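# Place the assembled housing upright behind the rail

## Task

Find the white housing that already has both its circuit board and its motor installed. Stand it upright on the dark conveyor strip lying just behind the white rail, keeping the board and motor seated in it, then open the gripper and release it.

## Robot and tools

Robot: two six-joint arms, left_arm and right_arm, each ending in a parallel two-finger gripper with a fisheye wrist camera. The names are just labels and do not mean the left or right side of any picture.

Scene frame: origin on the table surface midway between the arms, +z up, +x pointing out across the table, and left_arm on the +y side. Arm bases (URDF root links) are at left_arm (-0.005, +0.338, 0) m, quat_wxyz (+0.998, 0, 0, +0.060), and right_arm (-0.045, -0.239, 0) m, quat_wxyz (+1.000, 0, 0, +0.016). On each gripper the fingers extend along its +z axis and close along its y axis. The reported end_effector_position is the spot between the finger pads, roughly 1 cm short of the fingertips. It can be somewhat wrong, especially when the arm is stretched far.

Tool execute_actions takes "actions", a list holding zero or one item, plus an optional "pictures" boolean (images come by default). An empty list sends nothing and just reports the state. A motion item is {"rows": [...], "steps": n}: rows is a list of 1 to 15 rows, steps is 1 to 15 (15 if omitted), each step lasting 1/30 s. One row is used per step, and the final row keeps being used if rows run out. A wait item is {"steps": n} with no rows, n up to 300; it returns when n steps have elapsed since the previous result, and your reply time is counted within them. A refused call moves nothing.

Row layout: exactly 14 numbers in one flat list covering both arms, even if one arm stays still. First left_arm: waist, shoulder, elbow, wrist pitch, wrist yaw, wrist roll, opening; then the same seven for right_arm. The six joint values are absolute target angles in radians, on the same scale as the Joint positions line, not offsets. Stated ranges per arm: waist -2.618 to 3.054, shoulder 0.000 to 3.142, elbow 0.000 to 3.142, wrist pitch -1.571 to 1.571, wrist yaw -1.571 to 1.571, wrist roll -2.094 to 2.094. True ends may sit up to 0.036 rad either way. A target more than 0.036 rad beyond a stated end, and farther out than the current angle, gets the call refused; a target past the true end is cut to that end and the result may say "joint sent to its limit" (possibly about a previous motion still running). Absence of that message does not prove there is more room.

Opening is absolute, from -1 (closed) to +1 (fully open). Away from the extremes the fingers move until grip_measured equals the number you sent. To hold something, command about 0.03 below the grip_measured reading when touching it; a smaller margin squeezes less. Pad force tops out near 50 to 62 N (less on some grippers, and less on parts under about 2 mm thick), with a brief spike at first contact. Each gripper's reading has a fixed error of up to about 1 mm.

Motion limits: each step, a joint's target is kept within a set lead of its measured angle (waist 0.202 rad, shoulder 0.258, elbow 0.238, wrist pitch 0.573, wrist yaw and roll 0.522), and if the targets would place the gripper over 70 mm from where it is, all of that arm's targets are pulled back proportionally. Big moves therefore take several calls. Between calls the arms keep heading for the last row sent, until everything has nearly stopped or a step is HELD; after that only a new action moves them further. Fingers already moving continue. The simulation runs while you think and write.

Result contents: a state line "left_arm: ... | right_arm: ..." with each gripper's position (m) and quat_wxyz in the scene frame; Joint positions and Joint velocities per arm (six joints in rad and rad/s, then finger-pad gap in m and m/s, 0.094 m when fully open); grip_measured on the command scale; joint torques in joint order (biased, scaled and noisy, nonzero even in free air). "joint command not followed" means the clearance check altered or blocked some joint targets; the rest of the row still ran. HELD flags steps where your row was partly or wholly not sent. MOTOR HOT warns from 75 °C; OVER-TEMPERATURE FAULT reports a stop (at 90 °C the arm pauses 10 s; at 100 °C it goes limp and drops). Holding loads warms motors, even while idle.

Tool zoom_image: {"camera": "cam_left_wrist" or "cam_right_wrist", "region": [x0, y0, x1, y1]} in pixels of that camera's latest 504x504 image, origin at top-left, region no bigger than 504 by 504. It gives a sharper close-up. Both cameras are fisheye; approximate K: cam_left_wrist fx=fy=302.69, cx=251.069, cy=255.199; cam_right_wrist fx=fy=301.252, cx=251.067, cy=249.898; D=[0.1, 0, 0, 0], theta_max_deg=61.639.

Tool read_manual: optional "section" (only "licences"); returns URDF licence text and moves nothing.

Tool finished_scene: {"scene": n} with the current scene number. It closes that scene for good, says whether the goal was met, and loads the next task. Answering without any tool call ends the whole run.

Cautions: do not knock or place anything off the table. Keep the arms from striking or pressing on each other. Avoid dropping, slamming, or forcing parts; move smoothly. Parts you hold may occasionally be tugged, and loose items pushed, by outside disturbances, so check the grip. Make sure the housing rests upright and stays put after release.

Each tool is called after "Call:" as name([rows], argument=value, ...), one row to a line, values as JSON.

## Session

Call:
execute_actions(actions=[])

Scene clock: 0.00 s of 4240.00 s.
left_arm: end_effector_position=(+0.3093, +0.4494, +0.1484) grip_measured=+1.000 end_effector_quat_wxyz=(+0.254, -0.332, +0.841, +0.344) | right_arm: end_effector_position=(+0.3495, -0.1067, +0.1792) grip_measured=+1.000 end_effector_quat_wxyz=(+0.363, +0.327, +0.863, +0.125)
Joint positions: left_arm=[-0.2    1.565  1.115 -0.908 -0.865 -0.734  0.094] | right_arm=[ 0.434  1.506  1.168 -0.508  0.345  1.058  0.094]
Joint velocities: left_arm=[ 0.002 -0.012 -0.022  0.022  0.007 -0.037  0.   ] | right_arm=[-0.012 -0.007 -0.007 -0.037 -0.022 -0.022  0.   ]
Joint torques (N m, as the arm reports them, + toward a larger angle): no reading

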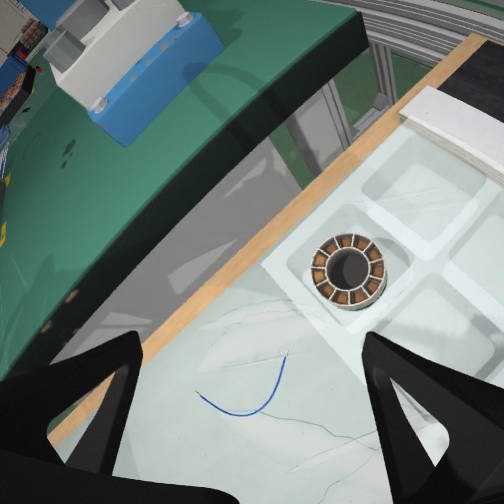

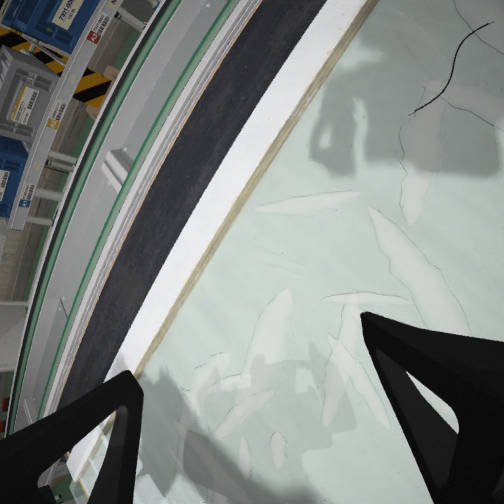

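Call:
execute_actions([
  {"rows":[[-0.3,1.0,1.3,-1.3,0,0,1,0.1,1.0,1.3,-1.3,0,0,1]]},
], pictures=false)

Call:
execute_actions([
  {"steps":40},
])

Scene clock: 5.50 s of 4240.00 s.
left_arm: end_effector_position=(+0.2274, +0.3123, +0.2746) grip_measured=+1.000 end_effector_quat_wxyz=(+0.320, +0.040, +0.947, -0.001) | right_arm: end_effector_position=(+0.1977, -0.2098, +0.2773) grip_measured=+1.000 end_effector_quat_wxyz=(+0.331, +0.013, +0.943, +0.031)
Joint positions: left_arm=[-0.291  0.972  1.3   -1.251 -0.077 -0.062  0.094] | right_arm=[ 0.111  0.985  1.297 -1.206  0.039  0.157  0.094]
Joint velocities: left_arm=[-0.012  0.061  0.007 -0.256  0.476  0.403  0.   ] | right_arm=[-0.002 -0.12   0.022 -0.579 -0.242 -1.062  0.   ]
Joint torques (N m, as the arm reports them, + toward a larger angle): left_arm=[-0.7   1.26  6.2   1.29  0.    0.05] | right_arm=[-1.02  1.1   6.89  1.31  0.   -0.02]
Steps of this call (steps 1 to 90: nothing new was sent; then 2.00 s passed at rest; steps 91 to 105: all 15 steps of this action). Readings (joint positions):
91: left_arm=[-0.204 1.553 1.126 -0.936 -0.816 -0.685] | right_arm=[0.421 1.497 1.177 -0.544 0.308 1.013]
92: left_arm=[-0.215 1.527 1.140 -0.984 -0.745 -0.619] | right_arm=[0.394 1.476 1.187 -0.610 0.263 0.954]
94: left_arm=[-0.249 1.440 1.177 -1.058 -0.607 -0.488] | right_arm=[0.318 1.408 1.205 -0.733 0.205 0.843]
98: left_arm=[-0.286 1.210 1.242 -1.141 -0.337 -0.268] | right_arm=[0.171 1.236 1.241 -0.936 0.133 0.613]
105: the state above

Scene clock: 6.83 s of 4240.00 s.
left_arm: end_effector_position=(+0.2217, +0.3006, +0.2646) grip_measured=+1.000 end_effector_quat_wxyz=(+0.291, +0.078, +0.953, -0.023) | right_arm: end_effector_position=(+0.1809, -0.2061, +0.2643) grip_measured=+1.000 end_effector_quat_wxyz=(+0.290, -0.065, +0.955, +0.019)
Joint positions: left_arm=[-0.291  0.993  1.3   -1.286 -0.007 -0.006  0.094] | right_arm=[ 0.111  0.988  1.297 -1.289  0.005  0.006  0.094]
Joint velocities: left_arm=[-0.022  0.007 -0.002 -0.022  0.037 -0.022  0.   ] | right_arm=[-0.002 -0.002  0.002  0.066 -0.037 -0.066  0.   ]
Joint torques (N m, as the arm reports them, + toward a larger angle): left_arm=[-0.87 -0.43  6.23  1.17  0.07  0.05] | right_arm=[-0.95  0.06  6.95  1.1  -0.06 -0.02]
Steps of this call (steps 1 to 30: the robot went on to your last target; steps 31 to 40: nothing new was sent). Readings (joint positions):
1: left_arm=[-0.291 0.978 1.300 -1.260 -0.062 -0.051] | right_arm=[0.111 0.984 1.297 -1.223 0.032 0.127]
2: left_arm=[-0.291 0.983 1.300 -1.266 -0.050 -0.041] | right_arm=[0.111 0.986 1.297 -1.238 0.026 0.102]
4: left_arm=[-0.291 0.991 1.300 -1.274 -0.034 -0.028] | right_arm=[0.111 0.988 1.297 -1.259 0.018 0.068]
8: left_arm=[-0.291 0.993 1.300 -1.281 -0.017 -0.015] | right_arm=[0.111 0.988 1.297 -1.279 0.010 0.031]
40: the state above
All arms were judged still, so your last target was given up. Only a new action makes them travel on or press farther. Fingers that are still opening or closing keep moving.

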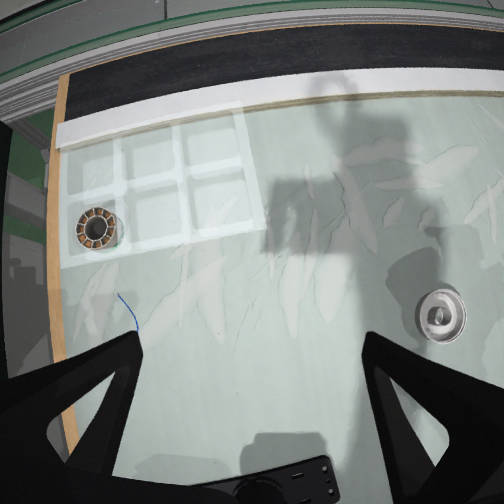

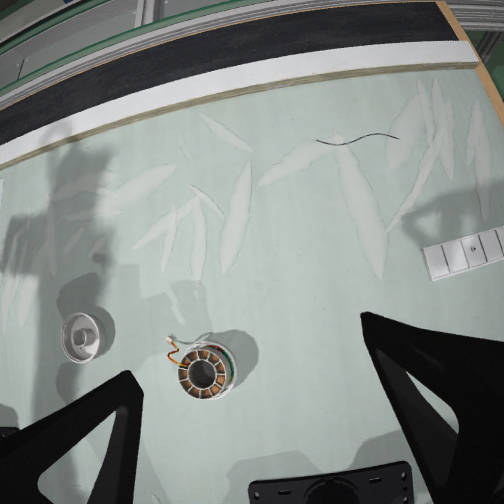

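Call:
execute_actions([
  {"rows":[[0.3,1.0,1.3,-1.3,0,0,1,0.3,0.896,0.751,-0.855,0,0,1]]},
], pictures=false)

Call:
execute_actions([
  {"steps":25},
])

Scene clock: 14.97 s of 4240.00 s.
left_arm: end_effector_position=(+0.2045, +0.4317, +0.2645) grip_measured=+1.000 end_effector_quat_wxyz=(+0.284, -0.198, +0.936, +0.062) | right_arm: end_effector_position=(+0.1720, -0.1651, +0.1241) grip_measured=+1.000 end_effector_quat_wxyz=(+0.246, -0.153, +0.956, +0.041)
Joint positions: left_arm=[ 0.292  0.993  1.3   -1.286 -0.007 -0.002  0.094] | right_arm=[ 0.29   0.907  0.727 -0.886  0.     0.005  0.094]
Joint velocities: left_arm=[ 0.017  0.012  0.012  0.022  0.007 -0.007  0.   ] | right_arm=[ 0.007 -0.002 -0.007  0.125 -0.037  0.095  0.   ]
Joint torques (N m, as the arm reports them, + toward a larger angle): left_arm=[ 0.65 -0.45  6.03  1.17  0.04  0.02] | right_arm=[ 0.9  -2.34  9.86  1.11 -0.02 -0.01]
Steps of this call (steps 1 to 90: nothing new was sent; then 4.63 s passed at rest; steps 91 to 105: all 15 steps of this action). Readings (joint positions):
91: left_arm=[-0.261 0.993 1.300 -1.286 0.008 -0.003] | right_arm=[0.140 0.972 1.259 -1.227 0.017 0.007]
92: left_arm=[-0.192 0.993 1.300 -1.286 0.010 -0.002] | right_arm=[0.200 0.940 1.184 -1.126 0.017 0.006]
94: left_arm=[-0.044 0.993 1.300 -1.286 0.007 -0.002] | right_arm=[0.274 0.906 1.030 -1.007 0.004 0.005]
98: left_arm=[0.236 0.993 1.300 -1.286 -0.001 -0.002] | right_arm=[0.290 0.906 0.762 -0.928 0.000 0.005]
105: the state above

Scene clock: 15.80 s of 4240.00 s.
left_arm: end_effector_position=(+0.2046, +0.4317, +0.2645) grip_measured=+1.000 end_effector_quat_wxyz=(+0.285, -0.198, +0.936, +0.062) | right_arm: end_effector_position=(+0.1766, -0.1636, +0.1268) grip_measured=+1.000 end_effector_quat_wxyz=(+0.257, -0.153, +0.953, +0.042)
Joint positions: left_arm=[ 0.292  0.993  1.3   -1.286 -0.007 -0.002  0.094] | right_arm=[ 0.29   0.907  0.727 -0.864  0.     0.005  0.094]
Joint velocities: left_arm=[ 0.007 -0.007  0.012 -0.007 -0.037 -0.007  0.   ] | right_arm=[-0.007  0.012 -0.002  0.022 -0.095 -0.037  0.   ]
Joint torques (N m, as the arm reports them, + toward a larger angle): left_arm=[ 0.55 -0.4   6.06  1.2   0.04  0.  ] | right_arm=[ 0.91 -2.33 10.01  1.19 -0.02 -0.01]
Steps of this call (steps 1 to 25: the robot went on to your last target). Readings (joint positions):
1: left_arm=[0.292 0.993 1.300 -1.286 -0.007 -0.002] | right_arm=[0.290 0.907 0.727 -0.881 0.000 0.005]
2: left_arm=[0.292 0.993 1.300 -1.286 -0.007 -0.002] | right_arm=[0.290 0.907 0.727 -0.877 0.000 0.005]
4: left_arm=[0.292 0.993 1.300 -1.286 -0.007 -0.002] | right_arm=[0.290 0.907 0.727 -0.871 0.000 0.005]
8: left_arm=[0.292 0.993 1.300 -1.286 -0.007 -0.002] | right_arm=[0.290 0.907 0.727 -0.866 0.000 0.005]
25: the state above

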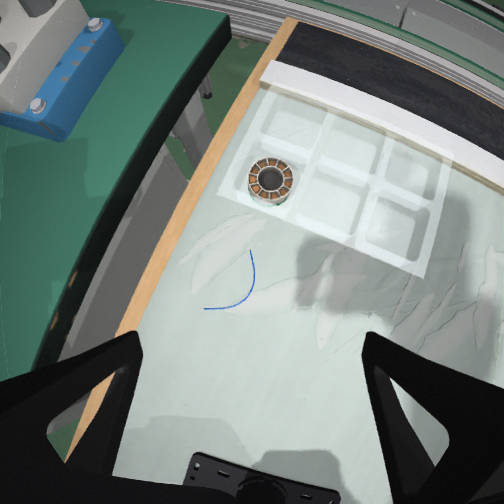

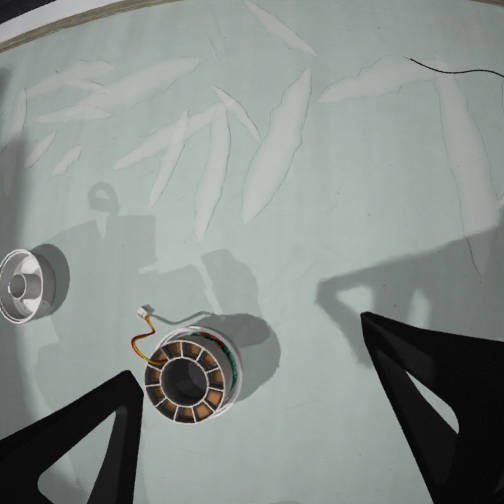

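Call:
execute_actions([
  {"rows":[[0.3,1.0,1.3,-1.3,0,0,1,0.47,0.6,0.6,-0.78,0,0,1],[0.3,1.0,1.3,-1.3,0,0,1,0.47,0.6,0.6,-0.78,0,0,1],[0.3,1.0,1.3,-1.3,0,0,1,0.47,0.6,0.6,-0.78,0,0,1],[0.3,1.0,1.3,-1.3,0,0,1,0.47,0.6,0.6,-0.78,0,0,1],[0.3,1.0,1.3,-1.3,0,0,1,0.47,0.6,0.6,-0.78,0,0,1],[0.3,1.0,1.3,-1.3,0,0,1,0.47,0.4,0.45,-0.74,0,0,1],[0.3,1.0,1.3,-1.3,0,0,1,0.47,0.4,0.45,-0.74,0,0,1],[0.3,1.0,1.3,-1.3,0,0,1,0.47,0.4,0.45,-0.74,0,0,1],[0.3,1.0,1.3,-1.3,0,0,1,0.47,0.4,0.45,-0.74,0,0,1],[0.3,1.0,1.3,-1.3,0,0,1,0.47,0.287,0.33,-0.72,0,0,1]]},
], pictures=false)

Call:
execute_actions([
  {"steps":20},
])

Scene clock: 25.57 s of 4240.00 s.
left_arm: end_effector_position=(+0.2046, +0.4317, +0.2645) grip_measured=+1.000 end_effector_quat_wxyz=(+0.285, -0.198, +0.936, +0.062) | right_arm: end_effector_position=(+0.1285, -0.1438, +0.0970) grip_measured=+1.000 end_effector_quat_wxyz=(+0.395, -0.222, +0.886, +0.101)
Joint positions: left_arm=[ 0.292  0.993  1.3   -1.286 -0.007 -0.002  0.094] | right_arm=[ 0.461  0.312  0.326 -0.746 -0.003  0.004  0.094]
Joint velocities: left_arm=[-0.007  0.007 -0.007 -0.007  0.022  0.051  0.   ] | right_arm=[ 0.007 -0.017 -0.12  -0.037 -0.007  0.007  0.   ]
Joint torques (N m, as the arm reports them, + toward a larger angle): left_arm=[ 0.63 -0.36  6.16  1.21  0.05  0.02] | right_arm=[ 0.91 -0.25  8.83  1.78  0.01 -0.01]
Steps of this call (steps 1 to 15: the robot went on to your last target; steps 16 to 90: nothing new was sent; then 6.27 s passed at rest; steps 91 to 105: all 15 steps of this action). Readings (joint positions):
91: left_arm=[0.292 0.993 1.300 -1.286 -0.007 -0.002] | right_arm=[0.317 0.878 0.706 -0.837 0.012 0.005]
92: left_arm=[0.292 0.993 1.300 -1.286 -0.007 -0.002] | right_arm=[0.374 0.809 0.664 -0.808 0.011 0.005]
94: left_arm=[0.292 0.993 1.300 -1.286 -0.007 -0.002] | right_arm=[0.447 0.668 0.615 -0.813 -0.001 0.004]
98: left_arm=[0.292 0.993 1.300 -1.286 -0.007 -0.002] | right_arm=[0.461 0.462 0.508 -0.756 -0.003 0.004]
105: the state above

Scene clock: 26.23 s of 4240.00 s.
left_arm: end_effector_position=(+0.2046, +0.4317, +0.2645) grip_measured=+1.000 end_effector_quat_wxyz=(+0.285, -0.198, +0.936, +0.062) | right_arm: end_effector_position=(+0.1309, -0.1426, +0.0996) grip_measured=+1.000 end_effector_quat_wxyz=(+0.401, -0.221, +0.883, +0.103)
Joint positions: left_arm=[ 0.292  0.993  1.3   -1.286 -0.007 -0.002  0.094] | right_arm=[ 0.461  0.312  0.325 -0.728 -0.003  0.004  0.094]
Joint velocities: left_arm=[ 0.017 -0.002 -0.007 -0.066 -0.066  0.022  0.   ] | right_arm=[ 0.007 -0.002 -0.012 -0.022  0.066  0.007  0.   ]
Joint torques (N m, as the arm reports them, + toward a larger angle): left_arm=[ 0.58 -0.41  6.04  1.19  0.03  0.02] | right_arm=[ 0.92 -0.26  8.4   1.59  0.02  0.  ]
Steps of this call (steps 1 to 20: the robot went on to your last target). Readings (joint positions):
1: left_arm=[0.292 0.993 1.300 -1.286 -0.007 -0.002] | right_arm=[0.461 0.312 0.325 -0.746 -0.003 0.004]
2: left_arm=[0.292 0.993 1.300 -1.286 -0.007 -0.002] | right_arm=[0.461 0.312 0.325 -0.743 -0.003 0.004]
4: left_arm=[0.292 0.993 1.300 -1.286 -0.007 -0.002] | right_arm=[0.461 0.312 0.325 -0.736 -0.003 0.004]
8: left_arm=[0.292 0.993 1.300 -1.286 -0.007 -0.002] | right_arm=[0.461 0.312 0.325 -0.731 -0.003 0.004]
20: the state above

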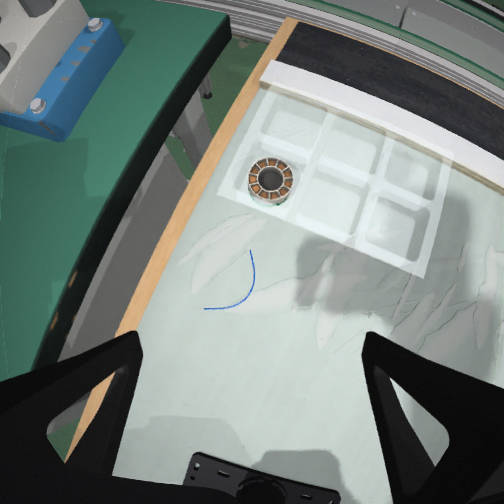

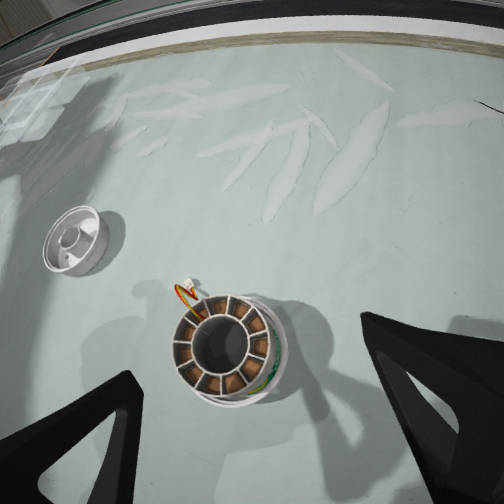

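Call:
execute_actions([
  {"rows":[[0.3,1.0,1.3,-1.3,0,0,1,0.54,0.33,0.3,-0.58,0,0,1],[0.3,1.0,1.3,-1.3,0,0,1,0.54,0.33,0.3,-0.58,0,0,1],[0.3,1.0,1.3,-1.3,0,0,1,0.54,0.33,0.3,-0.58,0,0,1],[0.3,1.0,1.3,-1.3,0,0,1,0.54,0.36,0.25,-0.5,0,0,1],[0.3,1.0,1.3,-1.3,0,0,1,0.54,0.36,0.25,-0.5,0,0,1],[0.3,1.0,1.3,-1.3,0,0,1,0.54,0.36,0.25,-0.5,0,0,1],[0.3,1.0,1.3,-1.3,0,0,1,0.54,0.39,0.2,-0.44,0,0,1],[0.3,1.0,1.3,-1.3,0,0,1,0.54,0.39,0.2,-0.44,0,0,1],[0.3,1.0,1.3,-1.3,0,0,1,0.54,0.39,0.2,-0.44,0,0,1],[0.3,1.0,1.3,-1.3,0,0,1,0.54,0.41,0.155,-0.44,0,0,1]]},
])

Scene clock: 32.07 s of 4240.00 s.
left_arm: end_effector_position=(+0.2046, +0.4317, +0.2645) grip_measured=+1.000 end_effector_quat_wxyz=(+0.285, -0.198, +0.936, +0.062) | right_arm: end_effector_position=(+0.1368, -0.1232, +0.0559) grip_measured=+1.000 end_effector_quat_wxyz=(+0.396, -0.251, +0.876, +0.115)
Joint positions: left_arm=[ 0.292  0.993  1.3   -1.286 -0.007 -0.002  0.094] | right_arm=[ 0.529  0.396  0.154 -0.479 -0.     0.004  0.094]
Joint velocities: left_arm=[ 0.002  0.002 -0.012 -0.037 -0.066 -0.051  0.   ] | right_arm=[-0.012 -0.002 -0.037 -0.051  0.037 -0.007  0.   ]
Joint torques (N m, as the arm reports them, + toward a larger angle): left_arm=[ 0.59 -0.37  6.18  1.22  0.03  0.04] | right_arm=[ 1.04  2.69  8.36  1.84 -0.01  0.  ]
Steps of this call (steps 1 to 15: the robot went on to your last target; steps 16 to 90: nothing new was sent; then 2.33 s passed at rest; steps 91 to 105: all 15 steps of this action). Readings (joint positions):
91: left_arm=[0.292 0.993 1.300 -1.286 -0.007 -0.002] | right_arm=[0.471 0.312 0.321 -0.714 0.001 0.004]
92: left_arm=[0.292 0.993 1.300 -1.286 -0.007 -0.002] | right_arm=[0.495 0.312 0.315 -0.688 0.001 0.004]
94: left_arm=[0.292 0.993 1.300 -1.286 -0.007 -0.002] | right_arm=[0.524 0.316 0.302 -0.639 -0.000 0.004]
98: left_arm=[0.292 0.993 1.300 -1.286 -0.007 -0.002] | right_arm=[0.529 0.355 0.241 -0.526 -0.000 0.004]
105: the state above

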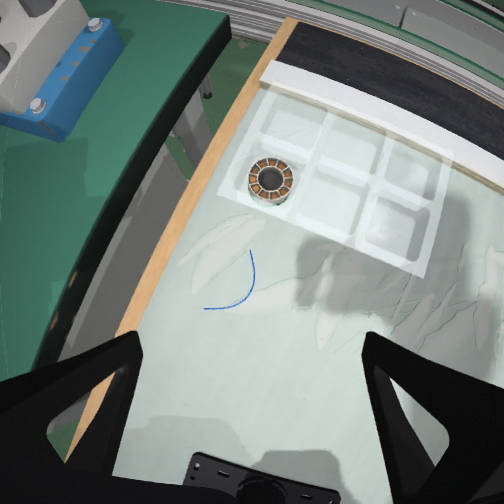

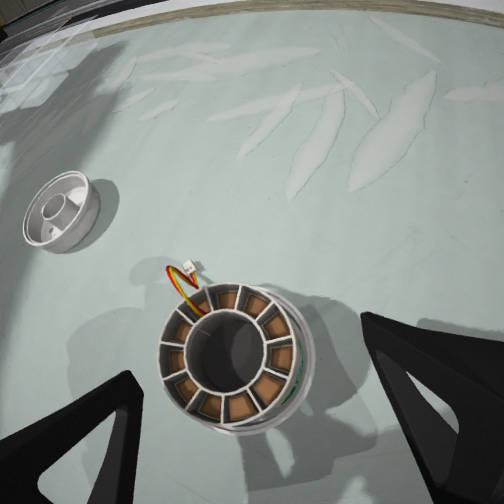

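Call:
execute_actions([
  {"rows":[[0.3,1.0,1.3,-1.3,0,0,1,0.58,0.45,0.155,-0.4,0,0,1],[0.3,1.0,1.3,-1.3,0,0,1,0.58,0.45,0.155,-0.4,0,0,1],[0.3,1.0,1.3,-1.3,0,0,1,0.58,0.45,0.155,-0.4,0,0,1],[0.3,1.0,1.3,-1.3,0,0,1,0.58,0.5,0.15,-0.35,0,0,1],[0.3,1.0,1.3,-1.3,0,0,1,0.58,0.5,0.15,-0.35,0,0,1],[0.3,1.0,1.3,-1.3,0,0,1,0.58,0.55,0.15,-0.3,0,0,1],[0.3,1.0,1.3,-1.3,0,0,1,0.58,0.55,0.15,-0.3,0,0,1],[0.3,1.0,1.3,-1.3,0,0,1,0.58,0.6,0.15,-0.3,0,0,1],[0.3,1.0,1.3,-1.3,0,0,1,0.58,0.6,0.15,-0.3,0,0,1],[0.3,1.0,1.3,-1.3,0,0,1,0.58,0.645,0.145,-0.28,0,0,1]]},
])

Call:
execute_actions([
  {"rows":[[0.3,1.0,1.3,-1.3,0,0,1,0.58,0.66,0.13,-0.2,0,0,1],[0.3,1.0,1.3,-1.3,0,0,1,0.58,0.66,0.13,-0.2,0,0,1],[0.3,1.0,1.3,-1.3,0,0,1,0.58,0.66,0.13,-0.2,0,0,1],[0.3,1.0,1.3,-1.3,0,0,1,0.58,0.68,0.11,-0.163,0,0,1],[0.3,1.0,1.3,-1.3,0,0,1,0.58,0.68,0.11,-0.163,0,0,1],[0.3,1.0,1.3,-1.3,0,0,1,0.58,0.68,0.11,-0.163,0,0,1],[0.3,1.0,1.3,-1.3,0,0,1,0.58,0.7,0.09,-0.163,0,0,1],[0.3,1.0,1.3,-1.3,0,0,1,0.58,0.7,0.09,-0.163,0,0,1],[0.3,1.0,1.3,-1.3,0,0,1,0.58,0.7,0.09,-0.163,0,0,1],[0.3,1.0,1.3,-1.3,0,0,1,0.58,0.712,0.075,-0.163,0,0,1]]},
])

Scene clock: 42.47 s of 4240.00 s.
left_arm: end_effector_position=(+0.2046, +0.4317, +0.2645) grip_measured=+1.000 end_effector_quat_wxyz=(+0.285, -0.198, +0.936, +0.062) | right_arm: end_effector_position=(+0.1423, -0.1093, +0.0393) grip_measured=+1.000 end_effector_quat_wxyz=(+0.365, -0.272, +0.883, +0.113)
Joint positions: left_arm=[ 0.292  0.993  1.3   -1.286 -0.007 -0.002  0.094] | right_arm=[ 0.569  0.631  0.154 -0.308  0.001  0.004  0.094]
Joint velocities: left_arm=[ 0.002 -0.012  0.007  0.007  0.022  0.007  0.   ] | right_arm=[-0.002  0.002 -0.012  0.11  -0.007 -0.007  0.   ]
Joint torques (N m, as the arm reports them, + toward a larger angle): left_arm=[ 0.59 -0.48  6.18  1.19  0.04  0.06] | right_arm=[ 1.07  1.65  6.92  1.57 -0.02  0.  ]
Steps of this call (steps 1 to 30: the robot went on to your last target; steps 31 to 90: nothing new was sent; then 6.90 s passed at rest; steps 91 to 105: all 15 steps of this action). Readings (joint positions):
91: left_arm=[0.292 0.993 1.300 -1.286 -0.007 -0.002] | right_arm=[0.535 0.401 0.154 -0.444 0.002 0.004]
92: left_arm=[0.292 0.993 1.300 -1.286 -0.007 -0.002] | right_arm=[0.549 0.414 0.154 -0.435 0.002 0.004]
94: left_arm=[0.292 0.993 1.300 -1.286 -0.007 -0.002] | right_arm=[0.566 0.438 0.154 -0.419 0.001 0.004]
98: left_arm=[0.292 0.993 1.300 -1.286 -0.007 -0.002] | right_arm=[0.569 0.529 0.154 -0.358 0.001 0.004]
105: the state above

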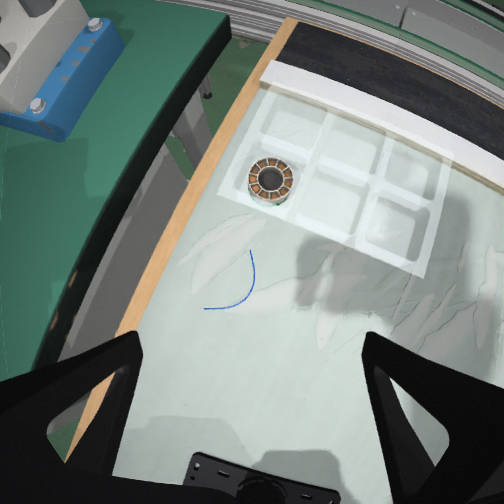

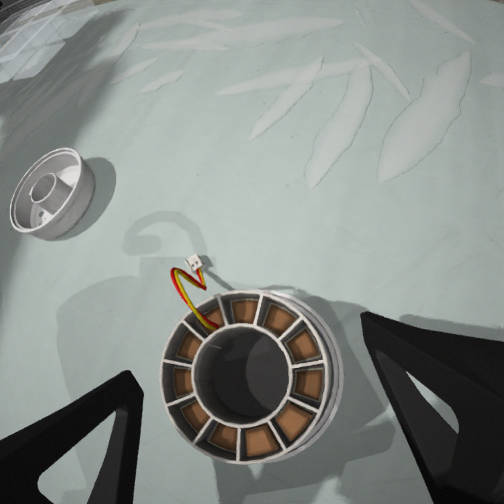

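Scene clock: 42.97 s of 4240.00 s.
left_arm: end_effector_position=(+0.2046, +0.4317, +0.2645) grip_measured=+1.000 end_effector_quat_wxyz=(+0.285, -0.198, +0.936, +0.062) | right_arm: end_effector_position=(+0.1418, -0.1097, +0.0191) grip_measured=+1.000 end_effector_quat_wxyz=(+0.364, -0.272, +0.884, +0.113)
Joint positions: left_arm=[ 0.292  0.993  1.3   -1.286 -0.007 -0.002  0.094] | right_arm=[ 0.569  0.695  0.082 -0.176  0.001  0.003  0.094]
Joint velocities: left_arm=[ 0.002 -0.007 -0.022  0.037  0.022  0.022  0.   ] | right_arm=[-0.017 -0.022 -0.007  0.081 -0.007  0.051  0.   ]
Joint torques (N m, as the arm reports them, + toward a larger angle): left_arm=[ 0.66 -0.4   6.08  1.21  0.04  0.  ] | right_arm=[ 1.13  1.9   7.08  1.44 -0.04  0.  ]
Steps of this call (steps 1 to 15: all 15 steps of this action). Readings (joint positions):
1: left_arm=[0.292 0.993 1.300 -1.286 -0.007 -0.002] | right_arm=[0.569 0.633 0.151 -0.294 0.001 0.004]
2: left_arm=[0.292 0.993 1.300 -1.286 -0.007 -0.002] | right_arm=[0.569 0.636 0.147 -0.274 0.001 0.004]
4: left_arm=[0.292 0.993 1.300 -1.286 -0.007 -0.002] | right_arm=[0.569 0.645 0.138 -0.243 0.001 0.004]
8: left_arm=[0.292 0.993 1.300 -1.286 -0.007 -0.002] | right_arm=[0.569 0.672 0.112 -0.193 0.001 0.004]
15: the state above

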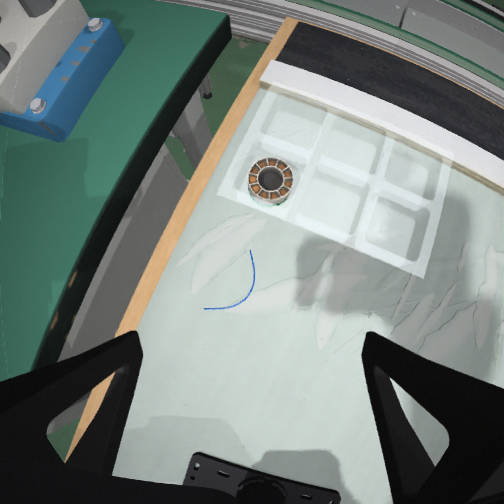

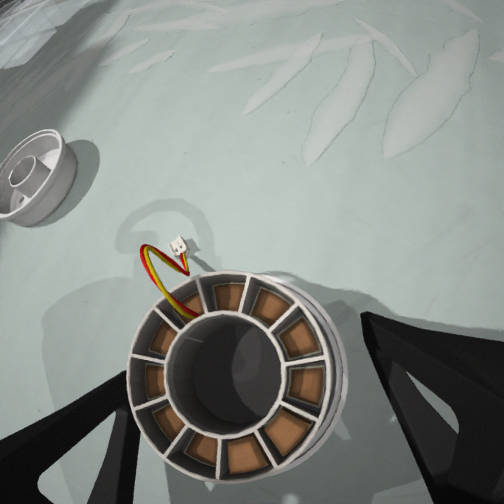

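Lower slightly, then close.

Call:
execute_actions([
  {"rows":[[0.3,1.0,1.3,-1.3,0,0,1,0.58,0.72,0.06,-0.163,0,0,0.8]],"steps":10},
], pictures=false)

Call:
execute_actions([
  {"rows":[[0.3,1.0,1.3,-1.3,0,0,1,0.58,0.72,0.06,-0.163,0,0,0.7],[0.3,1.0,1.3,-1.3,0,0,1,0.58,0.72,0.06,-0.163,0,0,0.65],[0.3,1.0,1.3,-1.3,0,0,1,0.58,0.72,0.06,-0.163,0,0,0.6],[0.3,1.0,1.3,-1.3,0,0,1,0.58,0.72,0.06,-0.163,0,0,0.55],[0.3,1.0,1.3,-1.3,0,0,1,0.58,0.72,0.06,-0.163,0,0,0.5],[0.3,1.0,1.3,-1.3,0,0,1,0.58,0.72,0.06,-0.163,0,0,0.45]]},
])

Scene clock: 48.47 s of 4240.00 s.
left_arm: end_effector_position=(+0.2046, +0.4317, +0.2645) grip_measured=+1.000 end_effector_quat_wxyz=(+0.285, -0.198, +0.936, +0.062) | right_arm: end_effector_position=(+0.1422, -0.1096, +0.0183) grip_measured=+0.802 end_effector_quat_wxyz=(+0.367, -0.272, +0.882, +0.113)
Joint positions: left_arm=[ 0.292  0.993  1.3   -1.286 -0.007 -0.002  0.094] | right_arm=[ 0.569  0.695  0.073 -0.16   0.002  0.002  0.085]
Joint velocities: left_arm=[-0.007 -0.002 -0.017 -0.007  0.007 -0.066  0.   ] | right_arm=[ 0.002  0.002  0.002 -0.022 -0.022 -0.051  0.   ]
Joint torques (N m, as the arm reports them, + toward a larger angle): left_arm=[ 0.62 -0.32  6.03  1.19  0.06  0.04] | right_arm=[ 1.05  2.63  6.57  1.44 -0.03  0.01]
Steps of this call (steps 1 to 15: the robot went on to your last target; steps 16 to 90: nothing new was sent; then 2.17 s passed at rest; steps 91 to 100: all 10 steps of this action). Readings (joint positions):
91: left_arm=[0.292 0.993 1.300 -1.286 -0.007 -0.002] | right_arm=[0.569 0.695 0.080 -0.170 0.001 0.003]
92: left_arm=[0.292 0.993 1.300 -1.286 -0.007 -0.002] | right_arm=[0.569 0.695 0.077 -0.168 0.001 0.003]
94: left_arm=[0.292 0.993 1.300 -1.286 -0.007 -0.002] | right_arm=[0.569 0.695 0.074 -0.163 0.002 0.002]
98: left_arm=[0.292 0.993 1.300 -1.286 -0.007 -0.002] | right_arm=[0.569 0.695 0.073 -0.161 0.002 0.002]
100: the state above

Scene clock: 48.97 s of 4240.00 s.
left_arm: end_effector_position=(+0.2046, +0.4317, +0.2645) grip_measured=+1.000 end_effector_quat_wxyz=(+0.285, -0.198, +0.936, +0.062) | right_arm: end_effector_position=(+0.1423, -0.1098, +0.0182) grip_measured=+0.458 end_effector_quat_wxyz=(+0.367, -0.272, +0.882, +0.113)
Joint positions: left_arm=[ 0.292  0.993  1.3   -1.286 -0.007 -0.002  0.094] | right_arm=[ 0.569  0.695  0.072 -0.159  0.003  0.002  0.069]
Joint velocities: left_arm=[ 0.007 -0.012 -0.017 -0.066  0.007 -0.007  0.   ] | right_arm=[-0.002 -0.012  0.012 -0.022 -0.007  0.022  0.001]
Joint torques (N m, as the arm reports them, + toward a larger angle): left_arm=[ 0.59 -0.4   6.2   1.2   0.06  0.01] | right_arm=[ 1.06  2.65  6.57  1.41 -0.04  0.01]
Steps of this call (steps 1 to 15: all 15 steps of this action). Readings (joint positions):
1: left_arm=[0.292 0.993 1.300 -1.286 -0.007 -0.002] | right_arm=[0.569 0.695 0.073 -0.160 0.002 0.002]
2: left_arm=[0.292 0.993 1.300 -1.286 -0.007 -0.002] | right_arm=[0.569 0.695 0.073 -0.160 0.002 0.002]
4: left_arm=[0.292 0.993 1.300 -1.286 -0.007 -0.002] | right_arm=[0.569 0.695 0.072 -0.160 0.002 0.002]
8: left_arm=[0.292 0.993 1.300 -1.286 -0.007 -0.002] | right_arm=[0.569 0.695 0.072 -0.159 0.003 0.002]
15: the state above

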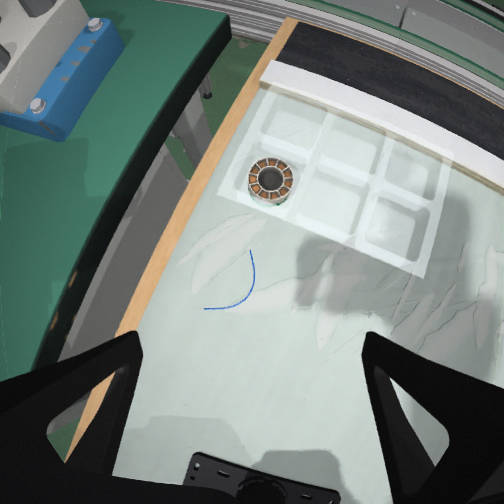

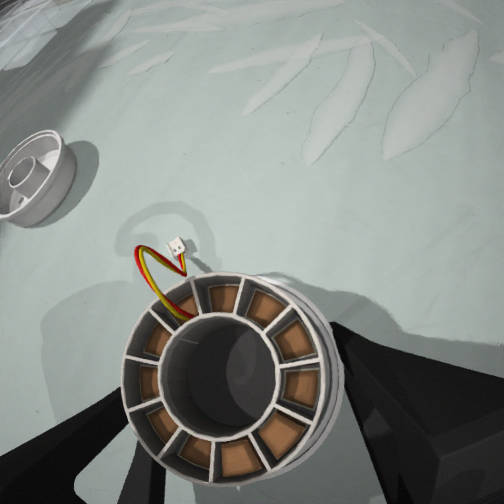

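Call:
execute_actions([
  {"rows":[[0.3,1,1.3,-1.3,0,0,1,0.58,0.7,0.08,-0.16,0,0,0.42],[0.3,1,1.3,-1.3,0,0,1,0.58,0.7,0.08,-0.16,0,0,0.42],[0.3,1,1.3,-1.3,0,0,1,0.58,0.7,0.08,-0.16,0,0,0.42],[0.3,1,1.3,-1.3,0,0,1,0.58,0.7,0.1,-0.17,0,0,0.42],[0.3,1,1.3,-1.3,0,0,1,0.58,0.7,0.12,-0.2,0,0,0.42],[0.3,1,1.3,-1.3,0,0,1,0.58,0.7,0.14,-0.23,0,0,0.42],[0.3,1,1.3,-1.3,0,0,1,0.58,0.7,0.17,-0.27,0,0,0.42],[0.3,1,1.3,-1.3,0,0,1,0.58,0.7,0.2,-0.31,0,0,0.42],[0.3,1,1.3,-1.3,0,0,1,0.57,0.71,0.24,-0.35,0,0,0.42],[0.3,1,1.3,-1.3,0,0,1,0.56,0.72,0.28,-0.39,0,0,0.42],[0.3,1,1.3,-1.3,0,0,1,0.55,0.74,0.32,-0.42,0,0,0.42],[0.3,1,1.3,-1.3,0,0,1,0.54,0.76,0.36,-0.44,0,0,0.42],[0.3,1,1.3,-1.3,0,0,1,0.53,0.79,0.41,-0.45,0,0,0.42],[0.3,1,1.3,-1.3,0,0,1,0.52,0.82,0.46,-0.45,0,0,0.42],[0.3,1,1.3,-1.3,0,0,1,0.5,0.85,0.51,-0.45,0,0,0.42]]},
])

Call:
execute_actions([
  {"rows":[[0.3,1,1.3,-1.3,0,0,1,0.48,0.89,0.55,-0.44,0,0,0.42],[0.3,1,1.3,-1.3,0,0,1,0.46,0.94,0.59,-0.43,0,0,0.42],[0.3,1,1.3,-1.3,0,0,1,0.44,0.98,0.63,-0.43,0,0,0.42],[0.3,1,1.3,-1.3,0,0,1,0.42,1.03,0.67,-0.42,0,0,0.42],[0.3,1,1.3,-1.3,0,0,1,0.4,1.07,0.71,-0.42,0,0,0.42],[0.3,1,1.3,-1.3,0,0,1,0.38,1.12,0.75,-0.41,0,0,0.42],[0.3,1,1.3,-1.3,0,0,1,0.36,1.16,0.79,-0.41,0,0,0.42],[0.3,1,1.3,-1.3,0,0,1,0.34,1.21,0.83,-0.4,0,0,0.42],[0.3,1,1.3,-1.3,0,0,1,0.32,1.25,0.87,-0.4,0,0,0.42],[0.3,1,1.3,-1.3,0,0,1,0.3,1.3,0.91,-0.39,0,0,0.42],[0.3,1,1.3,-1.3,0,0,1,0.28,1.34,0.95,-0.39,0,0,0.42],[0.3,1,1.3,-1.3,0,0,1,0.26,1.39,0.99,-0.38,0,0,0.42],[0.3,1,1.3,-1.3,0,0,1,0.24,1.43,1.03,-0.38,0,0,0.42],[0.3,1,1.3,-1.3,0,0,1,0.22,1.48,1.07,-0.37,0,0,0.42],[0.3,1,1.3,-1.3,0,0,1,0.2,1.52,1.11,-0.37,0,0,0.42]]},
], pictures=false)

Call:
execute_actions([
  {"rows":[[0.3,1,1.3,-1.3,0,0,1,0.18,1.57,1.15,-0.36,0,0,0.42],[0.3,1,1.3,-1.3,0,0,1,0.16,1.61,1.2,-0.36,0,0,0.42],[0.3,1,1.3,-1.3,0,0,1,0.14,1.66,1.24,-0.36,0,0,0.42],[0.3,1,1.3,-1.3,0,0,1,0.12,1.7,1.28,-0.35,0,0,0.42],[0.3,1,1.3,-1.3,0,0,1,0.1,1.75,1.33,-0.35,0,0,0.42],[0.3,1,1.3,-1.3,0,0,1,0.08,1.79,1.37,-0.35,0,0,0.42],[0.3,1,1.3,-1.3,0,0,1,0.06,1.84,1.41,-0.34,0,0,0.42],[0.3,1,1.3,-1.3,0,0,1,0.04,1.88,1.46,-0.34,0,0,0.42],[0.3,1,1.3,-1.3,0,0,1,0.02,1.93,1.5,-0.34,0,0,0.42],[0.3,1,1.3,-1.3,0,0,1,0.01,1.97,1.54,-0.33,0,0,0.42],[0.3,1,1.3,-1.3,0,0,1,0,2.02,1.59,-0.33,0,0,0.42],[0.3,1,1.3,-1.3,0,0,1,-0.01,2.06,1.63,-0.33,0,0,0.42],[0.3,1,1.3,-1.3,0,0,1,-0.02,2.11,1.67,-0.32,0,0,0.42],[0.3,1,1.3,-1.3,0,0,1,-0.03,2.16,1.72,-0.32,0,0,0.42],[0.3,1,1.3,-1.3,0,0,1,-0.03,2.2,1.76,-0.32,0,0,0.42]]},
], pictures=false)

Call:
execute_actions([
  {"steps":15},
])

Scene clock: 80.63 s of 4240.00 s.
left_arm: end_effector_position=(+0.2046, +0.4317, +0.2645) grip_measured=+1.000 end_effector_quat_wxyz=(+0.285, -0.198, +0.936, +0.062) | right_arm: end_effector_position=(+0.1674, -0.1019, +0.0847) grip_measured=+0.433 end_effector_quat_wxyz=(+0.352, -0.260, +0.893, +0.103)
Joint positions: left_arm=[ 0.292  0.993  1.3   -1.286 -0.007 -0.002  0.094] | right_arm=[ 0.537  0.789  0.392 -0.422  0.001  0.002  0.067]
Joint velocities: left_arm=[-0.012 -0.007  0.002  0.051 -0.007 -0.022  0.   ] | right_arm=[-0.364  0.847  1.429 -0.462 -0.037 -0.051 -0.001]
Joint torques (N m, as the arm reports them, + toward a larger angle): left_arm=[ 0.52 -0.5   6.12  1.2   0.05  0.03] | right_arm=[-1.31  0.03 10.9   1.81  0.05  0.02]
Steps of this call (steps 1 to 15: the robot went on to your last target; steps 16 to 90: nothing new was sent; then 28.17 s passed at rest; steps 91 to 105: all 15 steps of this action). Readings (joint positions):
91: left_arm=[0.292 0.993 1.300 -1.286 -0.007 -0.002] | right_arm=[0.569 0.695 0.072 -0.159 0.003 0.002]
92: left_arm=[0.292 0.993 1.300 -1.286 -0.007 -0.002] | right_arm=[0.569 0.695 0.072 -0.159 0.003 0.002]
94: left_arm=[0.292 0.993 1.300 -1.286 -0.007 -0.002] | right_arm=[0.569 0.695 0.072 -0.159 0.003 0.002]
98: left_arm=[0.292 0.993 1.300 -1.286 -0.007 -0.002] | right_arm=[0.569 0.695 0.115 -0.235 0.003 0.002]
105: the state above

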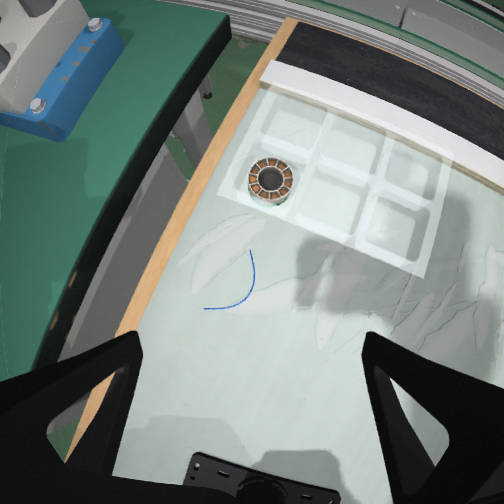

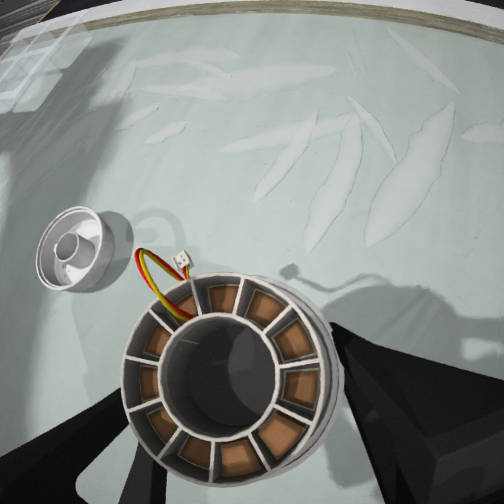

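Scene clock: 81.13 s of 4240.00 s.
left_arm: end_effector_position=(+0.2046, +0.4317, +0.2645) grip_measured=+1.000 end_effector_quat_wxyz=(+0.285, -0.198, +0.936, +0.062) | right_arm: end_effector_position=(+0.3393, -0.1267, +0.1498) grip_measured=+0.433 end_effector_quat_wxyz=(+0.356, -0.130, +0.924, +0.052)
Joint positions: left_arm=[ 0.292  0.993  1.3   -1.286 -0.007 -0.002  0.094] | right_arm=[ 0.247  1.44   1.015 -0.41  -0.003  0.002  0.067]
Joint velocities: left_arm=[-0.002 -0.007 -0.002  0.007  0.022 -0.022  0.   ] | right_arm=[-0.549  1.277  1.179  0.037  0.095  0.007 -0.   ]
Joint torques (N m, as the arm reports them, + toward a larger angle): left_arm=[ 0.6  -0.45  6.25  1.18  0.05  0.04] | right_arm=[-1.38 -6.73 10.04  1.65  0.04  0.01]
Steps of this call (steps 1 to 15: all 15 steps of this action). Readings (joint positions):
1: left_arm=[0.292 0.993 1.300 -1.286 -0.007 -0.002] | right_arm=[0.522 0.820 0.441 -0.432 -0.000 0.002]
2: left_arm=[0.292 0.993 1.300 -1.286 -0.007 -0.002] | right_arm=[0.504 0.855 0.488 -0.434 -0.001 0.002]
4: left_arm=[0.292 0.993 1.300 -1.286 -0.007 -0.002] | right_arm=[0.466 0.936 0.579 -0.432 -0.002 0.002]
8: left_arm=[0.292 0.993 1.300 -1.286 -0.007 -0.002] | right_arm=[0.386 1.118 0.740 -0.425 -0.003 0.002]
15: the state above

Scene clock: 81.63 s of 4240.00 s.
left_arm: end_effector_position=(+0.2046, +0.4317, +0.2645) grip_measured=+1.000 end_effector_quat_wxyz=(+0.285, -0.198, +0.936, +0.062) | right_arm: end_effector_position=(+0.5312, -0.2291, +0.1104) grip_measured=+0.433 end_effector_quat_wxyz=(+0.373, -0.006, +0.928, +0.004)
Joint positions: left_arm=[ 0.292  0.993  1.3   -1.286 -0.007 -0.002  0.094] | right_arm=[-0.018  2.12   1.664 -0.35  -0.001  0.002  0.067]
Joint velocities: left_arm=[-0.022 -0.017 -0.012  0.022 -0.139 -0.051  0.   ] | right_arm=[-0.261  1.311  1.263  0.11   0.022  0.022 -0.001]
Joint torques (N m, as the arm reports them, + toward a larger angle): left_arm=[ 0.63 -0.43  6.17  1.23  0.07  0.05] | right_arm=[  0.34 -14.45   9.59   1.6   -0.07   0.02]
Steps of this call (steps 1 to 15: all 15 steps of this action). Readings (joint positions):
1: left_arm=[0.292 0.993 1.300 -1.286 -0.007 -0.002] | right_arm=[0.228 1.485 1.056 -0.406 -0.003 0.002]
2: left_arm=[0.292 0.993 1.300 -1.286 -0.007 -0.002] | right_arm=[0.208 1.531 1.098 -0.403 -0.004 0.002]
4: left_arm=[0.292 0.993 1.300 -1.286 -0.007 -0.002] | right_arm=[0.168 1.622 1.184 -0.395 -0.004 0.002]
8: left_arm=[0.292 0.993 1.300 -1.286 -0.007 -0.002] | right_arm=[0.089 1.802 1.359 -0.378 -0.004 0.002]
15: the state above

Scene clock: 82.13 s of 4240.00 s.
left_arm: end_effector_position=(+0.2046, +0.4317, +0.2645) grip_measured=+1.000 end_effector_quat_wxyz=(+0.285, -0.198, +0.936, +0.062) | right_arm: end_effector_position=(+0.5444, -0.2383, +0.0759) grip_measured=+0.433 end_effector_quat_wxyz=(+0.353, +0.001, +0.936, -0.000)
Joint positions: left_arm=[ 0.292  0.993  1.3   -1.286 -0.007 -0.002  0.094] | right_arm=[-0.033  2.229  1.728 -0.348  0.001  0.002  0.067]
Joint velocities: left_arm=[ 0.002 -0.002 -0.012  0.081 -0.007 -0.066  0.   ] | right_arm=[-0.017  0.002 -0.007 -0.095 -0.007  0.022 -0.001]
Joint torques (N m, as the arm reports them, + toward a larger angle): left_arm=[ 0.62 -0.37  6.15  1.21  0.06  0.02] | right_arm=[  0.26 -18.07  10.82   1.63   0.01   0.02]
Steps of this call (steps 1 to 15: the robot went on to your last target). Readings (joint positions):
1: left_arm=[0.292 0.993 1.300 -1.286 -0.007 -0.002] | right_arm=[-0.025 2.161 1.699 -0.340 -0.001 0.002]
2: left_arm=[0.292 0.993 1.300 -1.286 -0.007 -0.002] | right_arm=[-0.030 2.190 1.717 -0.331 0.001 0.002]
4: left_arm=[0.292 0.993 1.300 -1.286 -0.007 -0.002] | right_arm=[-0.033 2.219 1.723 -0.332 0.002 0.002]
8: left_arm=[0.292 0.993 1.300 -1.286 -0.007 -0.002] | right_arm=[-0.033 2.229 1.723 -0.350 0.001 0.002]
15: the state above

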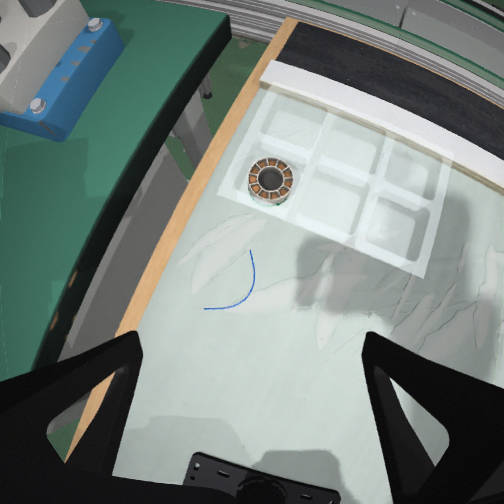

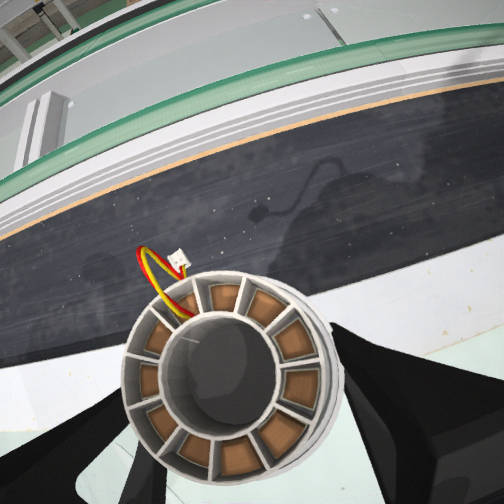

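Call:
execute_actions([
  {"rows":[[0.3,1,1.3,-1.3,0,0,1,-0.03,2.2,1.8,-0.33,0,0,0.405],[0.3,1,1.3,-1.3,0,0,1,-0.03,2.22,1.84,-0.34,0,0,0.405],[0.3,1,1.3,-1.3,0,0,1,-0.03,2.24,1.88,-0.36,0,0,0.405],[0.3,1,1.3,-1.3,0,0,1,-0.03,2.27,1.92,-0.37,0,0,0.405],[0.3,1,1.3,-1.3,0,0,1,-0.03,2.29,1.96,-0.39,0,0,0.405],[0.3,1,1.3,-1.3,0,0,1,-0.03,2.32,2.0,-0.4,0,0,0.405],[0.3,1,1.3,-1.3,0,0,1,-0.03,2.35,2.04,-0.42,0,0,0.405],[0.3,1,1.3,-1.3,0,0,1,-0.03,2.37,2.08,-0.43,0,0,0.405],[0.3,1,1.3,-1.3,0,0,1,-0.03,2.4,2.12,-0.45,0,0,0.405],[0.3,1,1.3,-1.3,0,0,1,-0.03,2.43,2.16,-0.46,0,0,0.405],[0.3,1,1.3,-1.3,0,0,1,-0.03,2.45,2.2,-0.47,0,0,0.405],[0.3,1,1.3,-1.3,0,0,1,-0.03,2.48,2.24,-0.48,0,0,0.405],[0.3,1,1.3,-1.3,0,0,1,-0.03,2.51,2.28,-0.49,0,0,0.405],[0.3,1,1.3,-1.3,0,0,1,-0.03,2.54,2.32,-0.5,0,0,0.405],[0.3,1,1.3,-1.3,0,0,1,-0.03,2.56,2.36,-0.5,0,0,0.405]]},
], pictures=false)

Call:
execute_actions([
  {"steps":15},
])

Scene clock: 94.33 s of 4240.00 s.
left_arm: end_effector_position=(+0.2046, +0.4317, +0.2645) grip_measured=+1.000 end_effector_quat_wxyz=(+0.285, -0.198, +0.936, +0.062) | right_arm: end_effector_position=(+0.6309, -0.2383, +0.1187) grip_measured=+0.422 end_effector_quat_wxyz=(+0.425, +0.001, +0.905, -0.000)
Joint positions: left_arm=[ 0.292  0.993  1.3   -1.286 -0.007 -0.002  0.094] | right_arm=[-0.033  2.505  2.272 -0.459  0.001  0.002  0.067]
Joint velocities: left_arm=[-0.007 -0.017  0.017 -0.007  0.037  0.066  0.   ] | right_arm=[-0.002  0.877  1.092 -0.3    0.051  0.007  0.   ]
Joint torques (N m, as the arm reports them, + toward a larger angle): left_arm=[ 0.54 -0.46  6.22  1.21  0.05  0.05] | right_arm=[  0.32 -17.63  10.01   1.56   0.01   0.01]
Steps of this call (steps 1 to 15: the robot went on to your last target; steps 16 to 90: nothing new was sent; then 8.70 s passed at rest; steps 91 to 105: all 15 steps of this action). Readings (joint positions):
91: left_arm=[0.292 0.993 1.300 -1.286 -0.007 -0.002] | right_arm=[-0.033 2.229 1.734 -0.353 0.001 0.002]
92: left_arm=[0.292 0.993 1.300 -1.286 -0.007 -0.002] | right_arm=[-0.033 2.232 1.749 -0.365 0.001 0.002]
94: left_arm=[0.292 0.993 1.300 -1.286 -0.007 -0.002] | right_arm=[-0.033 2.251 1.812 -0.390 0.001 0.002]
98: left_arm=[0.292 0.993 1.300 -1.286 -0.007 -0.002] | right_arm=[-0.033 2.322 1.988 -0.405 0.001 0.002]
105: the state above

Scene clock: 94.83 s of 4240.00 s.
left_arm: end_effector_position=(+0.2046, +0.4317, +0.2645) grip_measured=+1.000 end_effector_quat_wxyz=(+0.285, -0.198, +0.936, +0.062) | right_arm: end_effector_position=(+0.6282, -0.2383, +0.0797) grip_measured=+0.422 end_effector_quat_wxyz=(+0.386, +0.001, +0.922, -0.000)
Joint positions: left_arm=[ 0.292  0.993  1.3   -1.286 -0.007 -0.002  0.094] | right_arm=[-0.033  2.584  2.327 -0.521  0.001  0.002  0.067]
Joint velocities: left_arm=[-0.017 -0.012 -0.017  0.051 -0.007 -0.007  0.   ] | right_arm=[ 0.007 -0.007  0.007 -0.081  0.007  0.037 -0.   ]
Joint torques (N m, as the arm reports them, + toward a larger angle): left_arm=[ 0.57 -0.42  6.07  1.18  0.03  0.01] | right_arm=[  0.32 -20.41  10.87   1.61  -0.02   0.02]
Steps of this call (steps 1 to 15: the robot went on to your last target). Readings (joint positions):
1: left_arm=[0.292 0.993 1.300 -1.286 -0.007 -0.002] | right_arm=[-0.033 2.531 2.301 -0.464 0.001 0.002]
2: left_arm=[0.292 0.993 1.300 -1.286 -0.007 -0.002] | right_arm=[-0.033 2.549 2.315 -0.467 0.001 0.002]
4: left_arm=[0.292 0.993 1.300 -1.286 -0.007 -0.002] | right_arm=[-0.033 2.570 2.320 -0.484 0.001 0.002]
8: left_arm=[0.292 0.993 1.300 -1.286 -0.007 -0.002] | right_arm=[-0.033 2.584 2.320 -0.517 0.001 0.002]
15: the state above

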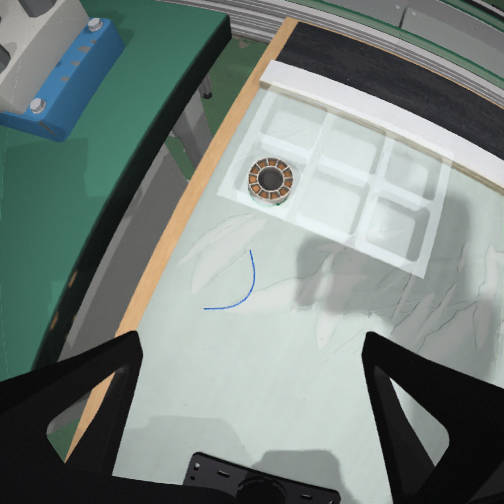

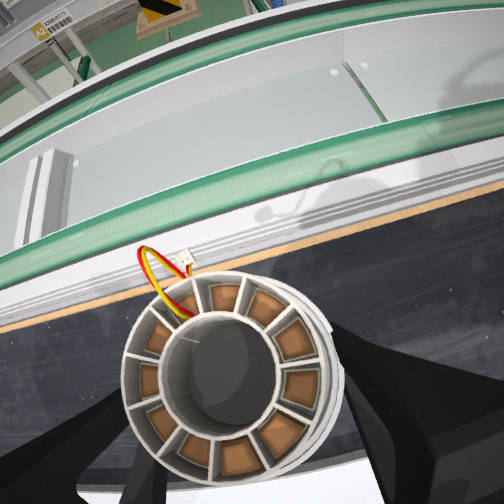

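Call:
execute_actions([
  {"rows":[[0.3,1,1.3,-1.3,0,0,1,-0.03,2.57,2.36,-0.48,0,0,0.405],[0.3,1,1.3,-1.3,0,0,1,-0.03,2.575,2.36,-0.47,0,0,0.405],[0.3,1,1.3,-1.3,0,0,1,-0.03,2.58,2.36,-0.46,0,0,0.405],[0.3,1,1.3,-1.3,0,0,1,-0.03,2.585,2.36,-0.46,0,0,0.405],[0.3,1,1.3,-1.3,0,0,1,-0.03,2.59,2.36,-0.45,0,0,0.405],[0.3,1,1.3,-1.3,0,0,1,-0.03,2.595,2.36,-0.45,0,0,0.405],[0.3,1,1.3,-1.3,0,0,1,-0.03,2.6,2.36,-0.44,0,0,0.405],[0.3,1,1.3,-1.3,0,0,1,-0.03,2.605,2.36,-0.44,0,0,0.405],[0.3,1,1.3,-1.3,0,0,1,-0.03,2.61,2.36,-0.43,0,0,0.405],[0.3,1,1.3,-1.3,0,0,1,-0.03,2.615,2.36,-0.43,0,0,0.405],[0.3,1,1.3,-1.3,0,0,1,-0.03,2.62,2.36,-0.42,0,0,0.405],[0.3,1,1.3,-1.3,0,0,1,-0.03,2.625,2.36,-0.42,0,0,0.405],[0.3,1,1.3,-1.3,0,0,1,-0.03,2.63,2.36,-0.42,0,0,0.405],[0.3,1,1.3,-1.3,0,0,1,-0.03,2.635,2.36,-0.42,0,0,0.405],[0.3,1,1.3,-1.3,0,0,1,-0.03,2.64,2.36,-0.42,0,0,0.405]]},
], pictures=false)

Call:
execute_actions([
  {"steps":12},
])

Scene clock: 104.27 s of 4240.00 s.
left_arm: end_effector_position=(+0.2046, +0.4317, +0.2645) grip_measured=+1.000 end_effector_quat_wxyz=(+0.285, -0.198, +0.936, +0.062) | right_arm: end_effector_position=(+0.6368, -0.2383, +0.0590) grip_measured=+0.422 end_effector_quat_wxyz=(+0.393, +0.001, +0.920, -0.000)
Joint positions: left_arm=[ 0.292  0.993  1.3   -1.286 -0.007 -0.002  0.094] | right_arm=[-0.033  2.633  2.327 -0.458  0.001  0.002  0.067]
Joint velocities: left_arm=[-0.002 -0.002 -0.002  0.051  0.007  0.051  0.   ] | right_arm=[-0.007  0.203  0.007 -0.007 -0.037 -0.007  0.001]
Joint torques (N m, as the arm reports them, + toward a larger angle): left_arm=[ 0.54 -0.44  6.12  1.17  0.07  0.04] | right_arm=[  0.33 -18.88  11.24   1.78  -0.03   0.02]
Steps of this call (steps 1 to 15: the robot went on to your last target; steps 16 to 90: nothing new was sent; then 5.93 s passed at rest; steps 91 to 105: all 15 steps of this action). Readings (joint positions):
91: left_arm=[0.292 0.993 1.300 -1.286 -0.007 -0.002] | right_arm=[-0.033 2.584 2.327 -0.521 0.001 0.002]
92: left_arm=[0.292 0.993 1.300 -1.286 -0.007 -0.002] | right_arm=[-0.033 2.584 2.327 -0.519 0.001 0.002]
94: left_arm=[0.292 0.993 1.300 -1.286 -0.007 -0.002] | right_arm=[-0.033 2.584 2.327 -0.512 0.001 0.002]
98: left_arm=[0.292 0.993 1.300 -1.286 -0.007 -0.002] | right_arm=[-0.033 2.589 2.327 -0.488 0.001 0.002]
105: the state above

Scene clock: 104.67 s of 4240.00 s.
left_arm: end_effector_position=(+0.2046, +0.4317, +0.2645) grip_measured=+1.000 end_effector_quat_wxyz=(+0.285, -0.198, +0.936, +0.062) | right_arm: end_effector_position=(+0.6360, -0.2383, +0.0435) grip_measured=+0.422 end_effector_quat_wxyz=(+0.384, +0.001, +0.923, -0.000)
Joint positions: left_arm=[ 0.292  0.993  1.3   -1.286 -0.007 -0.002  0.094] | right_arm=[-0.033  2.657  2.327 -0.453  0.001  0.002  0.067]
Joint velocities: left_arm=[-0.037  0.012  0.002 -0.037  0.022 -0.007  0.   ] | right_arm=[ 0.002  0.012  0.002 -0.051  0.051 -0.037  0.001]
Joint torques (N m, as the arm reports them, + toward a larger angle): left_arm=[ 0.52 -0.38  6.15  1.19  0.04  0.02] | right_arm=[  0.31 -20.31  11.17   1.72  -0.02   0.01]
Steps of this call (steps 1 to 12: the robot went on to your last target). Readings (joint positions):
1: left_arm=[0.292 0.993 1.300 -1.286 -0.007 -0.002] | right_arm=[-0.033 2.639 2.327 -0.457 0.001 0.002]
2: left_arm=[0.292 0.993 1.300 -1.286 -0.007 -0.002] | right_arm=[-0.033 2.645 2.327 -0.458 0.001 0.002]
4: left_arm=[0.292 0.993 1.300 -1.286 -0.007 -0.002] | right_arm=[-0.033 2.654 2.327 -0.458 0.001 0.002]
8: left_arm=[0.292 0.993 1.300 -1.286 -0.007 -0.002] | right_arm=[-0.033 2.657 2.327 -0.457 0.001 0.002]
12: the state above

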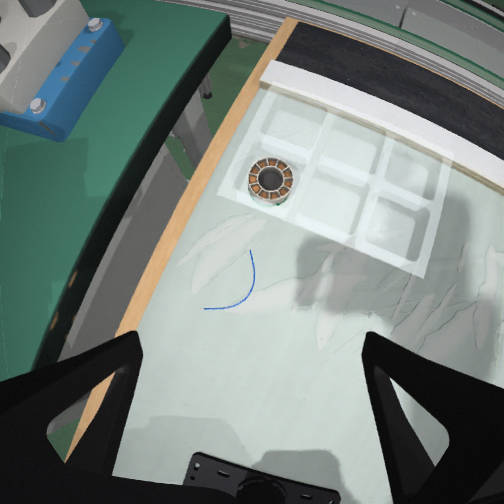

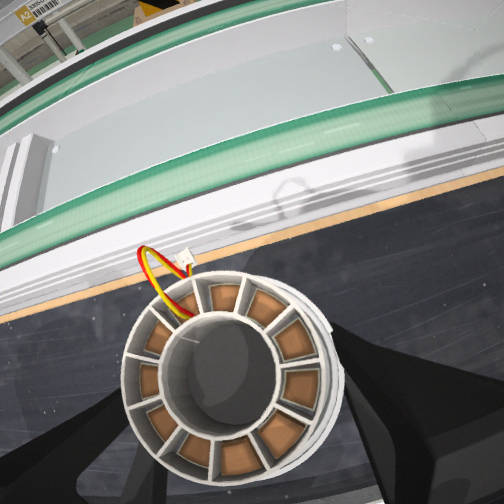

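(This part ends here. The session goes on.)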